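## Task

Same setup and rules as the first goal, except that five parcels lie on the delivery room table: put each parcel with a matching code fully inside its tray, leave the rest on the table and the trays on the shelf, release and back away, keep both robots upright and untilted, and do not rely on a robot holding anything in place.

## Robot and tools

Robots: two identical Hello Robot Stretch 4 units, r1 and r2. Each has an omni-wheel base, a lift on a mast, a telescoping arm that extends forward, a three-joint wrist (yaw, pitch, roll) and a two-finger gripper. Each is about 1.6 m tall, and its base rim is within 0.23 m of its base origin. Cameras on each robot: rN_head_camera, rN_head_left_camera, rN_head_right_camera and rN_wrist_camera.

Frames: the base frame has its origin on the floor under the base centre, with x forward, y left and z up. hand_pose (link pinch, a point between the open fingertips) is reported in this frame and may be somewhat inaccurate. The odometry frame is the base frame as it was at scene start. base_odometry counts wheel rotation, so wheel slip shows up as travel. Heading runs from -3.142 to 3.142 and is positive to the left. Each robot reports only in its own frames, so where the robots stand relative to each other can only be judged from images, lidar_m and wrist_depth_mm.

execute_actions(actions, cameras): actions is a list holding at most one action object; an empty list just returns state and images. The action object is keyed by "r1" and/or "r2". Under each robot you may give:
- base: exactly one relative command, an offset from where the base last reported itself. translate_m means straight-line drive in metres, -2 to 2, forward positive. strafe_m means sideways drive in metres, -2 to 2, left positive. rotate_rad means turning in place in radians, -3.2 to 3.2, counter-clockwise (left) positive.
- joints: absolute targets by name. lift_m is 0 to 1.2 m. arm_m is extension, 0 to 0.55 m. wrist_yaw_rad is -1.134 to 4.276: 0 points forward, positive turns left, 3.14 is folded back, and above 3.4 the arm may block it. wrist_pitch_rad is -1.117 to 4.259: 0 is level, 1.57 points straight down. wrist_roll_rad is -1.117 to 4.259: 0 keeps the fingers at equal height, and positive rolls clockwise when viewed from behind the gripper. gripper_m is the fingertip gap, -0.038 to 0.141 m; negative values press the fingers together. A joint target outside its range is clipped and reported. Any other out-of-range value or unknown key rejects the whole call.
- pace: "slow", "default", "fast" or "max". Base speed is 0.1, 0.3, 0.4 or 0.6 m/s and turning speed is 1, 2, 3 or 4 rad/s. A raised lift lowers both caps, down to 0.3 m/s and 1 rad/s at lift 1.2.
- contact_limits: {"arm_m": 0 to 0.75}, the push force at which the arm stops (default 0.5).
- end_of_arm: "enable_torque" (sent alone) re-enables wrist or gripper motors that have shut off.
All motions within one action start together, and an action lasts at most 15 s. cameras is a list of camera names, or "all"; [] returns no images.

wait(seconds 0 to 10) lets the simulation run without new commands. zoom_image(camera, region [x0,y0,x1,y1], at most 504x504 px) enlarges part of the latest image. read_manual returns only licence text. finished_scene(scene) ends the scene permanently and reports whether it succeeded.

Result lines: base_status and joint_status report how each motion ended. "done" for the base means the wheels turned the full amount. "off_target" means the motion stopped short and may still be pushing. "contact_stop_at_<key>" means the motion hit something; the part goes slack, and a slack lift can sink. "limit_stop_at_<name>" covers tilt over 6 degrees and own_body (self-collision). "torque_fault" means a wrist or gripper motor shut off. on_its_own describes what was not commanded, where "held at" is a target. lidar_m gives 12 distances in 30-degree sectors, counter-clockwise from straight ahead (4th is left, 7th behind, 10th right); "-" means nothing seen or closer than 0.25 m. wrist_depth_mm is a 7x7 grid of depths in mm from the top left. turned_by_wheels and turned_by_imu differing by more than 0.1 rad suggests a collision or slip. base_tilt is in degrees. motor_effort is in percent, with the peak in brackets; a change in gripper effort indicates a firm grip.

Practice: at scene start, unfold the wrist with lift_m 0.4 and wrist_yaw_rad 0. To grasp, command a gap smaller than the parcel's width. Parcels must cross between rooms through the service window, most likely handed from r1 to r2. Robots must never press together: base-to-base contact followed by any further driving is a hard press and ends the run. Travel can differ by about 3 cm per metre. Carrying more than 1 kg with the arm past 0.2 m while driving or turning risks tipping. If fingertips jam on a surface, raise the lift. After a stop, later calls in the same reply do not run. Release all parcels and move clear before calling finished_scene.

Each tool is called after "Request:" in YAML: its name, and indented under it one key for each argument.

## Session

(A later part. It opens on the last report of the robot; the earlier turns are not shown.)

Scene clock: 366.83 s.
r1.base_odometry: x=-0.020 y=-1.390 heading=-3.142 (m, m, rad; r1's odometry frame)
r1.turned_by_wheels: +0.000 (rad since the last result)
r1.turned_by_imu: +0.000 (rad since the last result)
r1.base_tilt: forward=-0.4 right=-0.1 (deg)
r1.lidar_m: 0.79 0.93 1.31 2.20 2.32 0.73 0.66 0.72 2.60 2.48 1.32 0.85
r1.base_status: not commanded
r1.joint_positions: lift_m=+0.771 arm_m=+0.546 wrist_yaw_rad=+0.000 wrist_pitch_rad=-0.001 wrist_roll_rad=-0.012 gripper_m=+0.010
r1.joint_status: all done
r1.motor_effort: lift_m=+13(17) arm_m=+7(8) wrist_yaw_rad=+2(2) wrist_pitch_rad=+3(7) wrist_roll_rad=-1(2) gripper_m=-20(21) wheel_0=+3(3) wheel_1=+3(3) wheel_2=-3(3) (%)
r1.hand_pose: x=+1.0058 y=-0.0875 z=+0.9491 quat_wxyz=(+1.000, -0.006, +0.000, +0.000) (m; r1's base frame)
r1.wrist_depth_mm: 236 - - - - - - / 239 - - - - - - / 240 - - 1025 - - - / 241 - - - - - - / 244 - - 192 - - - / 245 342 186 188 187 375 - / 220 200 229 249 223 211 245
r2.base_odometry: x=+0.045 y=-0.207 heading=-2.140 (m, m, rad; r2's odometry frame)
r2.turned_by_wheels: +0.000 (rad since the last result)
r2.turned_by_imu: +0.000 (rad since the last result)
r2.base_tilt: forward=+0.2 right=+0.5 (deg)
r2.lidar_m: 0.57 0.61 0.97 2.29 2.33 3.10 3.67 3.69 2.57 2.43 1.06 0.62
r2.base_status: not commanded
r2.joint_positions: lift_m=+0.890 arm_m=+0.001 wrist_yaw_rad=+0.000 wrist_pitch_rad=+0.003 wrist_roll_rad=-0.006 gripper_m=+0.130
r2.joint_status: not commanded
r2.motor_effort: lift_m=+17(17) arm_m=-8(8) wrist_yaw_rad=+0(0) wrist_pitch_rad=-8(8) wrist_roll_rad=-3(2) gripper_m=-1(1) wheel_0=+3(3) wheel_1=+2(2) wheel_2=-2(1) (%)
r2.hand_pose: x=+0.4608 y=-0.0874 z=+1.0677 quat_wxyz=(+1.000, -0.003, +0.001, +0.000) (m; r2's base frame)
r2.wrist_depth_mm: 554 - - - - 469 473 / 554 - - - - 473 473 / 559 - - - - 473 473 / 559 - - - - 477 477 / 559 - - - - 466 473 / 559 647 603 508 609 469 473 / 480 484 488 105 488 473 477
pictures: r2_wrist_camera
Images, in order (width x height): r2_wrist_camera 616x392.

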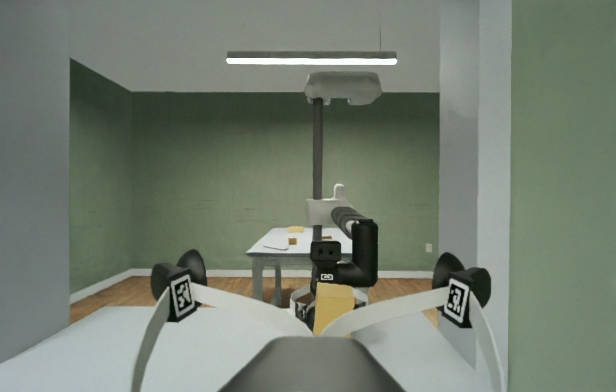

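Touching. Release, retract.

Request:
execute_actions:
  actions:
    - {"r1":{"joints":{"gripper_m":0.13}}}
  cameras: []

Request:
execute_actions:
  actions:
    - {"r1":{"joints":{"lift_m":0.8,"arm_m":0}},"r2":{"joints":{"lift_m":1.1,"wrist_pitch_rad":1.5}}}
  cameras: []

Request:
execute_actions:
  actions:
    - {"r2":{"joints":{"arm_m":0.35}}}
  cameras: ["r2_wrist_camera"]

Scene clock: 373.90 s.
r1.base_odometry: x=-0.020 y=-1.390 heading=-3.142 (m, m, rad; r1's odometry frame)
r1.turned_by_wheels: +0.000 (rad since the last result)
r1.turned_by_imu: -0.001 (rad since the last result)
r1.base_tilt: forward=-0.4 right=-0.2 (deg)
r1.lidar_m: 0.79 0.94 1.29 2.23 2.33 0.70 0.67 0.70 2.59 2.51 1.31 0.84
r1.base_status: not commanded
r1.joint_positions: lift_m=+0.771 arm_m=+0.546 wrist_yaw_rad=+0.000 wrist_pitch_rad=-0.001 wrist_roll_rad=-0.012 gripper_m=+0.130
r1.joint_status: all done
r1.motor_effort: lift_m=+13(13) arm_m=+7(7) wrist_yaw_rad=+2(2) wrist_pitch_rad=+4(3) wrist_roll_rad=-2(2) gripper_m=+1(19) wheel_0=+2(2) wheel_1=+3(3) wheel_2=-3(3) (%)
r1.hand_pose: x=+1.0058 y=-0.0875 z=+0.9491 quat_wxyz=(+1.000, -0.006, +0.000, +0.000) (m; r1's base frame)
r1.wrist_depth_mm: 236 - - - - - - / 238 - - - - - - / 240 - - 1042 - - - / 241 - - - - - - / 245 - - - - - - / 245 282 214 223 325 309 - / 220 212 229 137 238 225 245
r2.base_odometry: x=+0.045 y=-0.207 heading=-2.140 (m, m, rad; r2's odometry frame)
r2.turned_by_wheels: +0.000 (rad since the last result)
r2.turned_by_imu: -0.001 (rad since the last result)
r2.base_tilt: forward=+0.2 right=+0.5 (deg)
r2.lidar_m: 0.57 0.60 0.97 2.28 2.36 3.13 3.66 3.68 2.56 2.42 1.07 0.61
r2.base_status: not commanded
r2.joint_positions: lift_m=+0.890 arm_m=+0.001 wrist_yaw_rad=+0.000 wrist_pitch_rad=+0.003 wrist_roll_rad=-0.006 gripper_m=+0.130
r2.joint_status: not commanded
r2.motor_effort: lift_m=+17(17) arm_m=-8(8) wrist_yaw_rad=+1(0) wrist_pitch_rad=-8(8) wrist_roll_rad=-2(0) gripper_m=+0(0) wheel_0=+3(3) wheel_1=+1(1) wheel_2=-1(2) (%)
r2.hand_pose: x=+0.4608 y=-0.0874 z=+1.0677 quat_wxyz=(+1.000, -0.003, +0.001, +0.000) (m; r2's base frame)
r2.wrist_depth_mm: 554 - - - - 469 469 / 554 - - - - 473 473 / 554 - - - - 473 473 / 554 - - - - 473 477 / 554 - - - - 466 473 / 559 647 603 634 609 466 477 / 480 484 488 105 492 477 473
pictures: none
No camera images: the call's "cameras" was empty. Leave "cameras" out to get every camera's image.

Scene clock: 376.57 s.
r1.base_odometry: x=-0.020 y=-1.390 heading=-3.141 (m, m, rad; r1's odometry frame)
r1.turned_by_wheels: +0.000 (rad since the last result)
r1.turned_by_imu: -0.001 (rad since the last result)
r1.base_tilt: forward=-0.4 right=-0.2 (deg)
r1.lidar_m: 0.77 0.95 1.30 2.21 2.32 0.71 0.68 0.71 2.57 2.49 1.33 0.82
r1.base_status: not commanded
r1.joint_positions: lift_m=+0.800 arm_m=+0.001 wrist_yaw_rad=+0.000 wrist_pitch_rad=+0.002 wrist_roll_rad=-0.012 gripper_m=+0.130
r1.joint_status: all done
r1.motor_effort: lift_m=+24(24) arm_m=-8(9) wrist_yaw_rad=+2(1) wrist_pitch_rad=-7(7) wrist_roll_rad=-2(2) gripper_m=-3(1) wheel_0=+2(2) wheel_1=+3(3) wheel_2=-2(2) (%)
r1.hand_pose: x=+0.4607 y=-0.0874 z=+0.9773 quat_wxyz=(+1.000, -0.006, +0.001, +0.000) (m; r1's base frame)
r1.wrist_depth_mm: 715 707 699 - - - 691 / 715 707 707 - - - 683 / 715 707 707 - - - 676 / 707 707 707 - - - 683 / 715 707 699 778 - - 683 / 707 715 580 580 580 569 609 / 699 699 707 137 691 683 683
r2.base_odometry: x=+0.045 y=-0.207 heading=-2.140 (m, m, rad; r2's odometry frame)
r2.turned_by_wheels: +0.000 (rad since the last result)
r2.turned_by_imu: +0.000 (rad since the last result)
r2.base_tilt: forward=+0.1 right=+0.5 (deg)
r2.lidar_m: 0.58 0.59 0.97 2.26 2.36 3.09 3.66 3.67 2.56 2.45 1.05 0.61
r2.base_status: not commanded
r2.joint_positions: lift_m=+1.100 arm_m=+0.001 wrist_yaw_rad=+0.000 wrist_pitch_rad=+1.500 wrist_roll_rad=-0.006 gripper_m=+0.130
r2.joint_status: all done
r2.motor_effort: lift_m=+23(24) arm_m=-8(8) wrist_yaw_rad=+0(2) wrist_pitch_rad=+0(8) wrist_roll_rad=+0(2) gripper_m=+0(2) wheel_0=+3(3) wheel_1=+2(1) wheel_2=-2(1) (%)
r2.hand_pose: x=+0.1927 y=-0.0874 z=+0.9901 quat_wxyz=(+0.732, -0.002, +0.682, +0.002) (m; r2's base frame)
r2.wrist_depth_mm: 904 904 917 917 931 931 931 / 1205 1229 1255 1255 1229 1205 1205 / 1255 1255 1229 1229 1205 1229 1205 / 1255 1229 1229 1229 1205 1205 1182 / 1255 1229 1205 1008 1182 1182 1160 / 1229 1205 991 991 1182 1160 1160 / 1229 1205 1182 105 1160 1160 1160
pictures: none
No camera images: the call's "cameras" was empty. Leave "cameras" out to get every camera's image.

Scene clock: 378.73 s.
r1.base_odometry: x=-0.020 y=-1.390 heading=-3.141 (m, m, rad; r1's odometry frame)
r1.turned_by_wheels: +0.000 (rad since the last result)
r1.turned_by_imu: +0.000 (rad since the last result)
r1.base_tilt: forward=-0.4 right=-0.2 (deg)
r1.lidar_m: 0.78 0.92 1.31 2.22 2.33 0.71 0.67 0.72 2.56 2.50 1.31 0.84
r1.base_status: not commanded
r1.joint_positions: lift_m=+0.800 arm_m=+0.001 wrist_yaw_rad=+0.000 wrist_pitch_rad=+0.002 wrist_roll_rad=-0.012 gripper_m=+0.130
r1.joint_status: not commanded
r1.motor_effort: lift_m=+24(24) arm_m=-8(8) wrist_yaw_rad=+2(3) wrist_pitch_rad=-7(7) wrist_roll_rad=-2(1) gripper_m=+0(0) wheel_0=+3(2) wheel_1=+3(3) wheel_2=-2(2) (%)
r1.hand_pose: x=+0.4607 y=-0.0874 z=+0.9773 quat_wxyz=(+1.000, -0.006, +0.001, +0.000) (m; r1's base frame)
r1.wrist_depth_mm: 715 707 707 - - - 691 / 707 715 707 - - - 683 / 715 707 707 - - - 676 / 707 715 707 - - - 691 / 715 707 699 778 - - 683 / 707 707 580 580 569 569 615 / 715 707 707 137 691 691 683
r2.base_odometry: x=+0.045 y=-0.207 heading=-2.140 (m, m, rad; r2's odometry frame)
r2.turned_by_wheels: +0.000 (rad since the last result)
r2.turned_by_imu: +0.000 (rad since the last result)
r2.base_tilt: forward=+0.2 right=+0.5 (deg)
r2.lidar_m: 0.57 0.60 0.94 2.28 2.33 3.11 3.66 3.71 2.57 2.44 1.04 0.61
r2.base_status: not commanded
r2.joint_positions: lift_m=+1.100 arm_m=+0.349 wrist_yaw_rad=+0.000 wrist_pitch_rad=+1.500 wrist_roll_rad=-0.006 gripper_m=+0.130
r2.joint_status: all done
r2.motor_effort: lift_m=+23(23) arm_m=+8(9) wrist_yaw_rad=-1(2) wrist_pitch_rad=+1(2) wrist_roll_rad=-1(1) gripper_m=-1(1) wheel_0=+3(3) wheel_1=+2(1) wheel_2=-2(2) (%)
r2.hand_pose: x=+0.5399 y=-0.0874 z=+0.9901 quat_wxyz=(+0.732, -0.002, +0.682, +0.002) (m; r2's base frame)
r2.wrist_depth_mm: 340 338 332 330 294 324 296 / 336 332 330 327 324 322 322 / 332 329 327 324 322 319 554 / 330 329 325 324 320 317 1182 / 1255 1229 1205 1229 1205 1205 1182 / 1229 1229 1205 1182 1182 1182 1160 / 1205 1182 1205 105 1160 1160 1160
pictures: r2_wrist_camera
Images, in order (width x height): r2_wrist_camera 616x392.

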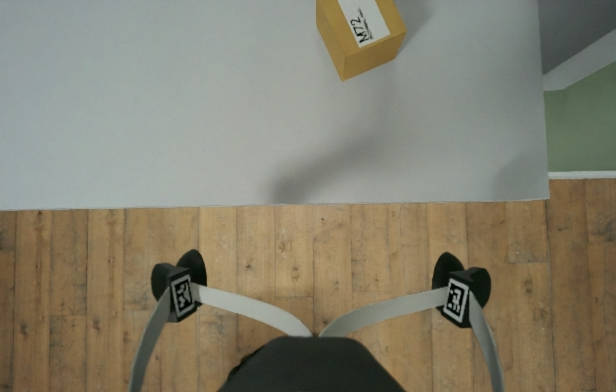

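Request:
execute_actions:
  actions:
    - {"r2":{"base":{"strafe_m":-0.04},"joints":{"arm_m":0.53}}}
  cameras: []

Request:
execute_actions:
  actions:
    - {"r2":{"joints":{"lift_m":1.01}}}
  cameras: ["r2_wrist_camera"]

Scene clock: 386.20 s.
r1.base_odometry: x=-0.020 y=-1.390 heading=-3.141 (m, m, rad; r1's odometry frame)
r1.turned_by_wheels: +0.000 (rad since the last result)
r1.turned_by_imu: -0.001 (rad since the last result)
r1.base_tilt: forward=-0.4 right=-0.1 (deg)
r1.lidar_m: 0.78 0.95 1.30 2.22 2.32 0.73 0.69 0.73 2.61 2.50 1.32 0.84
r1.base_status: not commanded
r1.joint_positions: lift_m=+0.800 arm_m=+0.001 wrist_yaw_rad=+0.000 wrist_pitch_rad=+0.002 wrist_roll_rad=-0.012 gripper_m=+0.130
r1.joint_status: not commanded
r1.motor_effort: lift_m=+24(24) arm_m=-8(8) wrist_yaw_rad=+2(2) wrist_pitch_rad=-6(7) wrist_roll_rad=-1(2) gripper_m=-2(2) wheel_0=+2(2) wheel_1=+3(3) wheel_2=-2(2) (%)
r1.hand_pose: x=+0.4607 y=-0.0874 z=+0.9773 quat_wxyz=(+1.000, -0.006, +0.001, +0.000) (m; r1's base frame)
r1.wrist_depth_mm: 715 707 707 - - - 683 / 715 707 699 1499 - - 683 / 715 707 699 1661 - - 683 / 715 707 707 - - - 676 / 707 707 707 768 - - 683 / 715 707 585 580 574 569 609 / 707 699 699 137 699 683 676
r2.base_odometry: x=+0.012 y=-0.186 heading=-2.140 (m, m, rad; r2's odometry frame)
r2.turned_by_wheels: +0.000 (rad since the last result)
r2.turned_by_imu: +0.000 (rad since the last result)
r2.base_tilt: forward=+0.2 right=+0.5 (deg)
r2.lidar_m: 0.57 0.60 0.97 2.30 2.40 3.17 3.65 3.57 2.53 2.41 1.06 0.62
r2.base_status: done
r2.joint_positions: lift_m=+1.100 arm_m=+0.529 wrist_yaw_rad=+0.000 wrist_pitch_rad=+1.500 wrist_roll_rad=-0.006 gripper_m=+0.130
r2.joint_status: all done
r2.motor_effort: lift_m=+23(23) arm_m=+8(8) wrist_yaw_rad=+0(0) wrist_pitch_rad=-1(1) wrist_roll_rad=-3(1) gripper_m=-1(0) wheel_0=+4(13) wheel_1=-2(11) wheel_2=+0(2) (%)
r2.hand_pose: x=+0.7198 y=-0.0874 z=+0.9901 quat_wxyz=(+0.732, -0.002, +0.682, +0.002) (m; r2's base frame)
r2.wrist_depth_mm: 340 336 332 330 327 327 1229 / 336 332 329 327 324 322 236 / 332 329 327 322 320 317 231 / 329 327 324 320 319 315 232 / 327 322 320 268 315 309 234 / 324 319 315 314 310 309 1160 / 320 317 315 105 309 309 1160
pictures: none
No camera images: the call's "cameras" was empty. Leave "cameras" out to get every camera's image.

Scene clock: 387.60 s.
r1.base_odometry: x=-0.020 y=-1.390 heading=-3.141 (m, m, rad; r1's odometry frame)
r1.turned_by_wheels: +0.000 (rad since the last result)
r1.turned_by_imu: +0.000 (rad since the last result)
r1.base_tilt: forward=-0.5 right=-0.1 (deg)
r1.lidar_m: 0.79 0.94 1.27 2.23 2.33 0.75 0.67 0.71 2.56 2.48 1.33 0.81
r1.base_status: not commanded
r1.joint_positions: lift_m=+0.800 arm_m=+0.001 wrist_yaw_rad=+0.000 wrist_pitch_rad=+0.002 wrist_roll_rad=-0.012 gripper_m=+0.130
r1.joint_status: not commanded
r1.motor_effort: lift_m=+24(24) arm_m=-8(8) wrist_yaw_rad=+2(2) wrist_pitch_rad=-6(7) wrist_roll_rad=-1(2) gripper_m=-2(3) wheel_0=+2(2) wheel_1=+3(3) wheel_2=-2(2) (%)
r1.hand_pose: x=+0.4607 y=-0.0874 z=+0.9773 quat_wxyz=(+1.000, -0.006, +0.001, +0.000) (m; r1's base frame)
r1.wrist_depth_mm: 715 715 707 - - - 683 / 707 707 707 - - - 683 / 723 707 699 1537 - - 676 / 715 707 707 - - - 683 / 707 699 715 778 - - 676 / 715 707 585 580 574 569 615 / 707 699 707 137 683 683 683
r2.base_odometry: x=+0.012 y=-0.186 heading=-2.140 (m, m, rad; r2's odometry frame)
r2.turned_by_wheels: +0.000 (rad since the last result)
r2.turned_by_imu: +0.000 (rad since the last result)
r2.base_tilt: forward=+0.2 right=+0.5 (deg)
r2.lidar_m: 0.57 0.59 0.97 2.32 2.40 3.15 3.66 3.60 2.53 2.42 1.09 0.61
r2.base_status: not commanded
r2.joint_positions: lift_m=+1.019 arm_m=+0.529 wrist_yaw_rad=-0.001 wrist_pitch_rad=+1.502 wrist_roll_rad=-0.006 gripper_m=+0.130
r2.joint_status: lift_m contact_stop (moved -0.080 of -0.090)
r2.on_its_own: lift_m is slack since a contact_stop (your +1.010 is given up)
r2.motor_effort: lift_m=+13(21) arm_m=+8(8) wrist_yaw_rad=+3(6) wrist_pitch_rad=-7(13) wrist_roll_rad=-2(1) gripper_m=-1(1) wheel_0=+4(4) wheel_1=-2(2) wheel_2=+0(0) (%)
r2.hand_pose: x=+0.7191 y=-0.0874 z=+0.9096 quat_wxyz=(+0.731, -0.002, +0.683, +0.002) (m; r2's base frame)
r2.wrist_depth_mm: 260 257 255 253 252 249 1138 / 257 254 253 251 249 247 235 / 254 252 250 248 246 244 229 / 252 249 248 245 244 241 230 / 250 248 244 195 242 239 231 / 247 245 241 191 238 236 236 / 244 242 241 105 236 236 1078
pictures: r2_wrist_camera
Images, in order (width x height): r2_wrist_camera 616x392.

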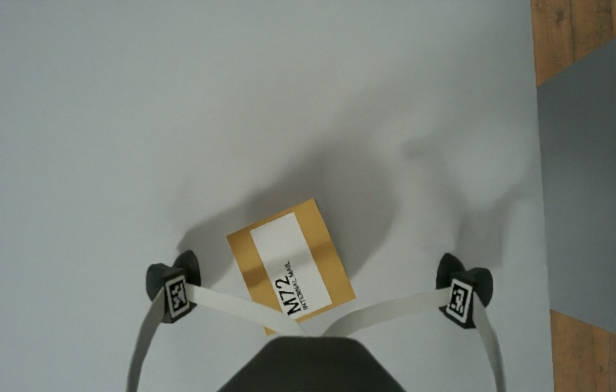

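Request:
execute_actions:
  actions:
    - {"r2":{"joints":{"lift_m":1.03}}}
  cameras: ["r2_wrist_camera"]

Request:
execute_actions:
  actions:
    - {"r2":{"joints":{"gripper_m":0.015}}}
  cameras: []

Request:
execute_actions:
  actions:
    - {"r2":{"joints":{"lift_m":1.15}}}
  cameras: ["r2_wrist_camera"]

Scene clock: 404.23 s.
r1.base_odometry: x=-0.020 y=-1.390 heading=-3.141 (m, m, rad; r1's odometry frame)
r1.turned_by_wheels: +0.000 (rad since the last result)
r1.turned_by_imu: -0.001 (rad since the last result)
r1.base_tilt: forward=-0.4 right=-0.2 (deg)
r1.lidar_m: 0.78 0.94 1.26 2.24 2.32 0.71 0.66 0.69 2.58 2.50 1.28 0.85
r1.base_status: not commanded
r1.joint_positions: lift_m=+0.800 arm_m=+0.001 wrist_yaw_rad=+0.000 wrist_pitch_rad=+0.002 wrist_roll_rad=-0.012 gripper_m=+0.130
r1.joint_status: not commanded
r1.motor_effort: lift_m=+24(24) arm_m=-8(8) wrist_yaw_rad=+2(2) wrist_pitch_rad=-7(6) wrist_roll_rad=-2(2) gripper_m=+3(3) wheel_0=+3(2) wheel_1=+3(3) wheel_2=-2(2) (%)
r1.hand_pose: x=+0.4607 y=-0.0874 z=+0.9773 quat_wxyz=(+1.000, -0.006, +0.001, +0.000) (m; r1's base frame)
r1.wrist_depth_mm: 715 707 715 - - - 683 / 715 707 707 - - - 691 / 715 707 707 1499 - - 691 / 707 707 699 - - - 683 / 715 707 707 768 - - 676 / 707 707 580 580 574 569 609 / 707 707 699 137 691 691 683
r2.base_odometry: x=+0.012 y=-0.186 heading=-2.140 (m, m, rad; r2's odometry frame)
r2.turned_by_wheels: +0.000 (rad since the last result)
r2.turned_by_imu: +0.000 (rad since the last result)
r2.base_tilt: forward=+0.2 right=+0.5 (deg)
r2.lidar_m: 0.58 0.60 0.95 2.33 2.38 3.17 3.67 3.58 2.52 2.41 1.05 0.60
r2.base_status: not commanded
r2.joint_positions: lift_m=+1.030 arm_m=+0.529 wrist_yaw_rad=-0.001 wrist_pitch_rad=+1.500 wrist_roll_rad=-0.006 gripper_m=+0.130
r2.joint_status: all done
r2.motor_effort: lift_m=+23(22) arm_m=+8(8) wrist_yaw_rad=+5(3) wrist_pitch_rad=-1(4) wrist_roll_rad=-2(1) gripper_m=-1(1) wheel_0=+4(3) wheel_1=-1(2) wheel_2=+0(0) (%)
r2.hand_pose: x=+0.7198 y=-0.0874 z=+0.9201 quat_wxyz=(+0.732, -0.002, +0.682, +0.002) (m; r2's base frame)
r2.wrist_depth_mm: 265 263 260 257 256 253 1160 / 263 260 257 255 253 251 237 / 259 257 255 253 251 249 231 / 257 255 253 251 248 246 233 / 255 253 250 199 247 243 234 / 252 250 247 197 243 241 241 / 250 248 246 105 242 240 1078
pictures: r2_wrist_camera
Images, in order (width x height): r2_wrist_camera 616x392.

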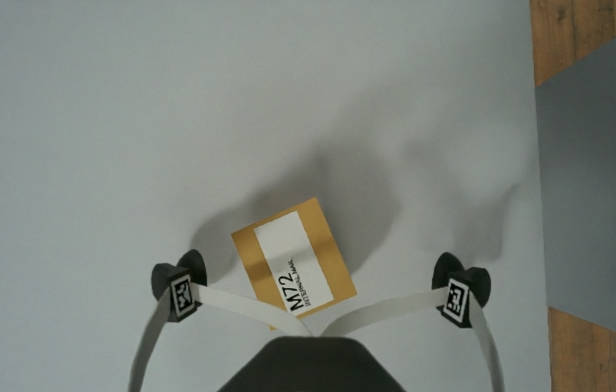

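Scene clock: 406.30 s.
r1.base_odometry: x=-0.020 y=-1.390 heading=-3.141 (m, m, rad; r1's odometry frame)
r1.turned_by_wheels: +0.000 (rad since the last result)
r1.turned_by_imu: +0.000 (rad since the last result)
r1.base_tilt: forward=-0.4 right=-0.2 (deg)
r1.lidar_m: 0.78 0.95 1.29 2.24 2.32 0.70 0.66 0.70 2.62 2.50 1.32 0.82
r1.base_status: not commanded
r1.joint_positions: lift_m=+0.800 arm_m=+0.001 wrist_yaw_rad=+0.000 wrist_pitch_rad=+0.002 wrist_roll_rad=-0.012 gripper_m=+0.130
r1.joint_status: not commanded
r1.motor_effort: lift_m=+24(24) arm_m=-7(8) wrist_yaw_rad=+2(1) wrist_pitch_rad=-7(7) wrist_roll_rad=-2(1) gripper_m=-1(4) wheel_0=+2(2) wheel_1=+3(3) wheel_2=-2(2) (%)
r1.hand_pose: x=+0.4607 y=-0.0874 z=+0.9773 quat_wxyz=(+1.000, -0.006, +0.001, +0.000) (m; r1's base frame)
r1.wrist_depth_mm: 715 707 707 - - - 683 / 715 715 707 - - - 691 / 707 707 699 1464 - - 683 / 715 707 707 - - - 691 / 707 707 699 768 - - 683 / 707 707 585 580 574 569 615 / 707 707 699 137 691 683 683
r2.base_odometry: x=+0.012 y=-0.186 heading=-2.140 (m, m, rad; r2's odometry frame)
r2.turned_by_wheels: +0.000 (rad since the last result)
r2.turned_by_imu: +0.000 (rad since the last result)
r2.base_tilt: forward=+0.2 right=+0.5 (deg)
r2.lidar_m: 0.58 0.58 0.94 2.32 2.39 3.17 3.67 3.59 2.53 2.38 1.06 0.61
r2.base_status: not commanded
r2.joint_positions: lift_m=+1.030 arm_m=+0.529 wrist_yaw_rad=-0.001 wrist_pitch_rad=+1.500 wrist_roll_rad=-0.006 gripper_m=+0.015
r2.joint_status: all done
r2.motor_effort: lift_m=+22(23) arm_m=+8(8) wrist_yaw_rad=+0(2) wrist_pitch_rad=-1(2) wrist_roll_rad=-2(2) gripper_m=-19(14) wheel_0=+3(4) wheel_1=-2(2) wheel_2=+0(0) (%)
r2.hand_pose: x=+0.7198 y=-0.0874 z=+0.9202 quat_wxyz=(+0.732, -0.002, +0.682, +0.002) (m; r2's base frame)
r2.wrist_depth_mm: 266 263 260 257 256 254 1138 / 262 260 257 255 253 251 237 / 259 257 254 253 251 249 231 / 257 256 253 250 249 247 232 / 254 253 251 189 246 244 234 / 253 250 190 187 189 242 240 / 250 247 247 105 241 239 1078
pictures: none
No camera images: the call's "cameras" was empty. Leave "cameras" out to get every camera's image.

Scene clock: 407.83 s.
r1.base_odometry: x=-0.020 y=-1.390 heading=-3.141 (m, m, rad; r1's odometry frame)
r1.turned_by_wheels: +0.000 (rad since the last result)
r1.turned_by_imu: +0.000 (rad since the last result)
r1.base_tilt: forward=-0.3 right=-0.1 (deg)
r1.lidar_m: 0.78 0.96 1.29 2.22 2.31 0.75 0.68 0.73 2.60 2.49 1.34 0.84
r1.base_status: not commanded
r1.joint_positions: lift_m=+0.800 arm_m=+0.001 wrist_yaw_rad=+0.000 wrist_pitch_rad=+0.002 wrist_roll_rad=-0.012 gripper_m=+0.130
r1.joint_status: not commanded
r1.motor_effort: lift_m=+24(24) arm_m=-8(8) wrist_yaw_rad=+2(2) wrist_pitch_rad=-7(7) wrist_roll_rad=-2(1) gripper_m=+2(1) wheel_0=+3(2) wheel_1=+3(3) wheel_2=-2(2) (%)
r1.hand_pose: x=+0.4607 y=-0.0874 z=+0.9773 quat_wxyz=(+1.000, -0.006, +0.001, +0.000) (m; r1's base frame)
r1.wrist_depth_mm: 715 715 707 - - - 683 / 715 723 699 1138 - - 683 / 715 707 707 - - - 676 / 723 707 699 - - - 683 / 707 707 707 917 - - 683 / 707 699 585 580 574 569 615 / 707 699 691 137 691 691 683
r2.base_odometry: x=+0.012 y=-0.186 heading=-2.140 (m, m, rad; r2's odometry frame)
r2.turned_by_wheels: +0.000 (rad since the last result)
r2.turned_by_imu: +0.000 (rad since the last result)
r2.base_tilt: forward=+0.2 right=+0.5 (deg)
r2.lidar_m: 0.57 0.59 0.96 2.33 2.39 3.18 3.65 3.59 2.52 2.40 1.07 0.61
r2.base_status: not commanded
r2.joint_positions: lift_m=+1.150 arm_m=+0.529 wrist_yaw_rad=-0.001 wrist_pitch_rad=+1.500 wrist_roll_rad=-0.006 gripper_m=+0.015
r2.joint_status: all done
r2.motor_effort: lift_m=+23(24) arm_m=+8(8) wrist_yaw_rad=+2(1) wrist_pitch_rad=-1(2) wrist_roll_rad=-1(2) gripper_m=-18(19) wheel_0=+4(4) wheel_1=-2(2) wheel_2=+0(0) (%)
r2.hand_pose: x=+0.7198 y=-0.0874 z=+1.0402 quat_wxyz=(+0.732, -0.002, +0.682, +0.002) (m; r2's base frame)
r2.wrist_depth_mm: 1366 1336 1308 1281 1281 1281 1281 / 389 382 382 377 375 1281 237 / 384 379 377 375 370 330 231 / 382 377 375 368 366 330 232 / 377 375 370 189 364 334 234 / 373 368 190 187 188 359 1205 / 370 366 362 105 357 355 1205
pictures: r2_wrist_camera
Images, in order (width x height): r2_wrist_camera 616x392.

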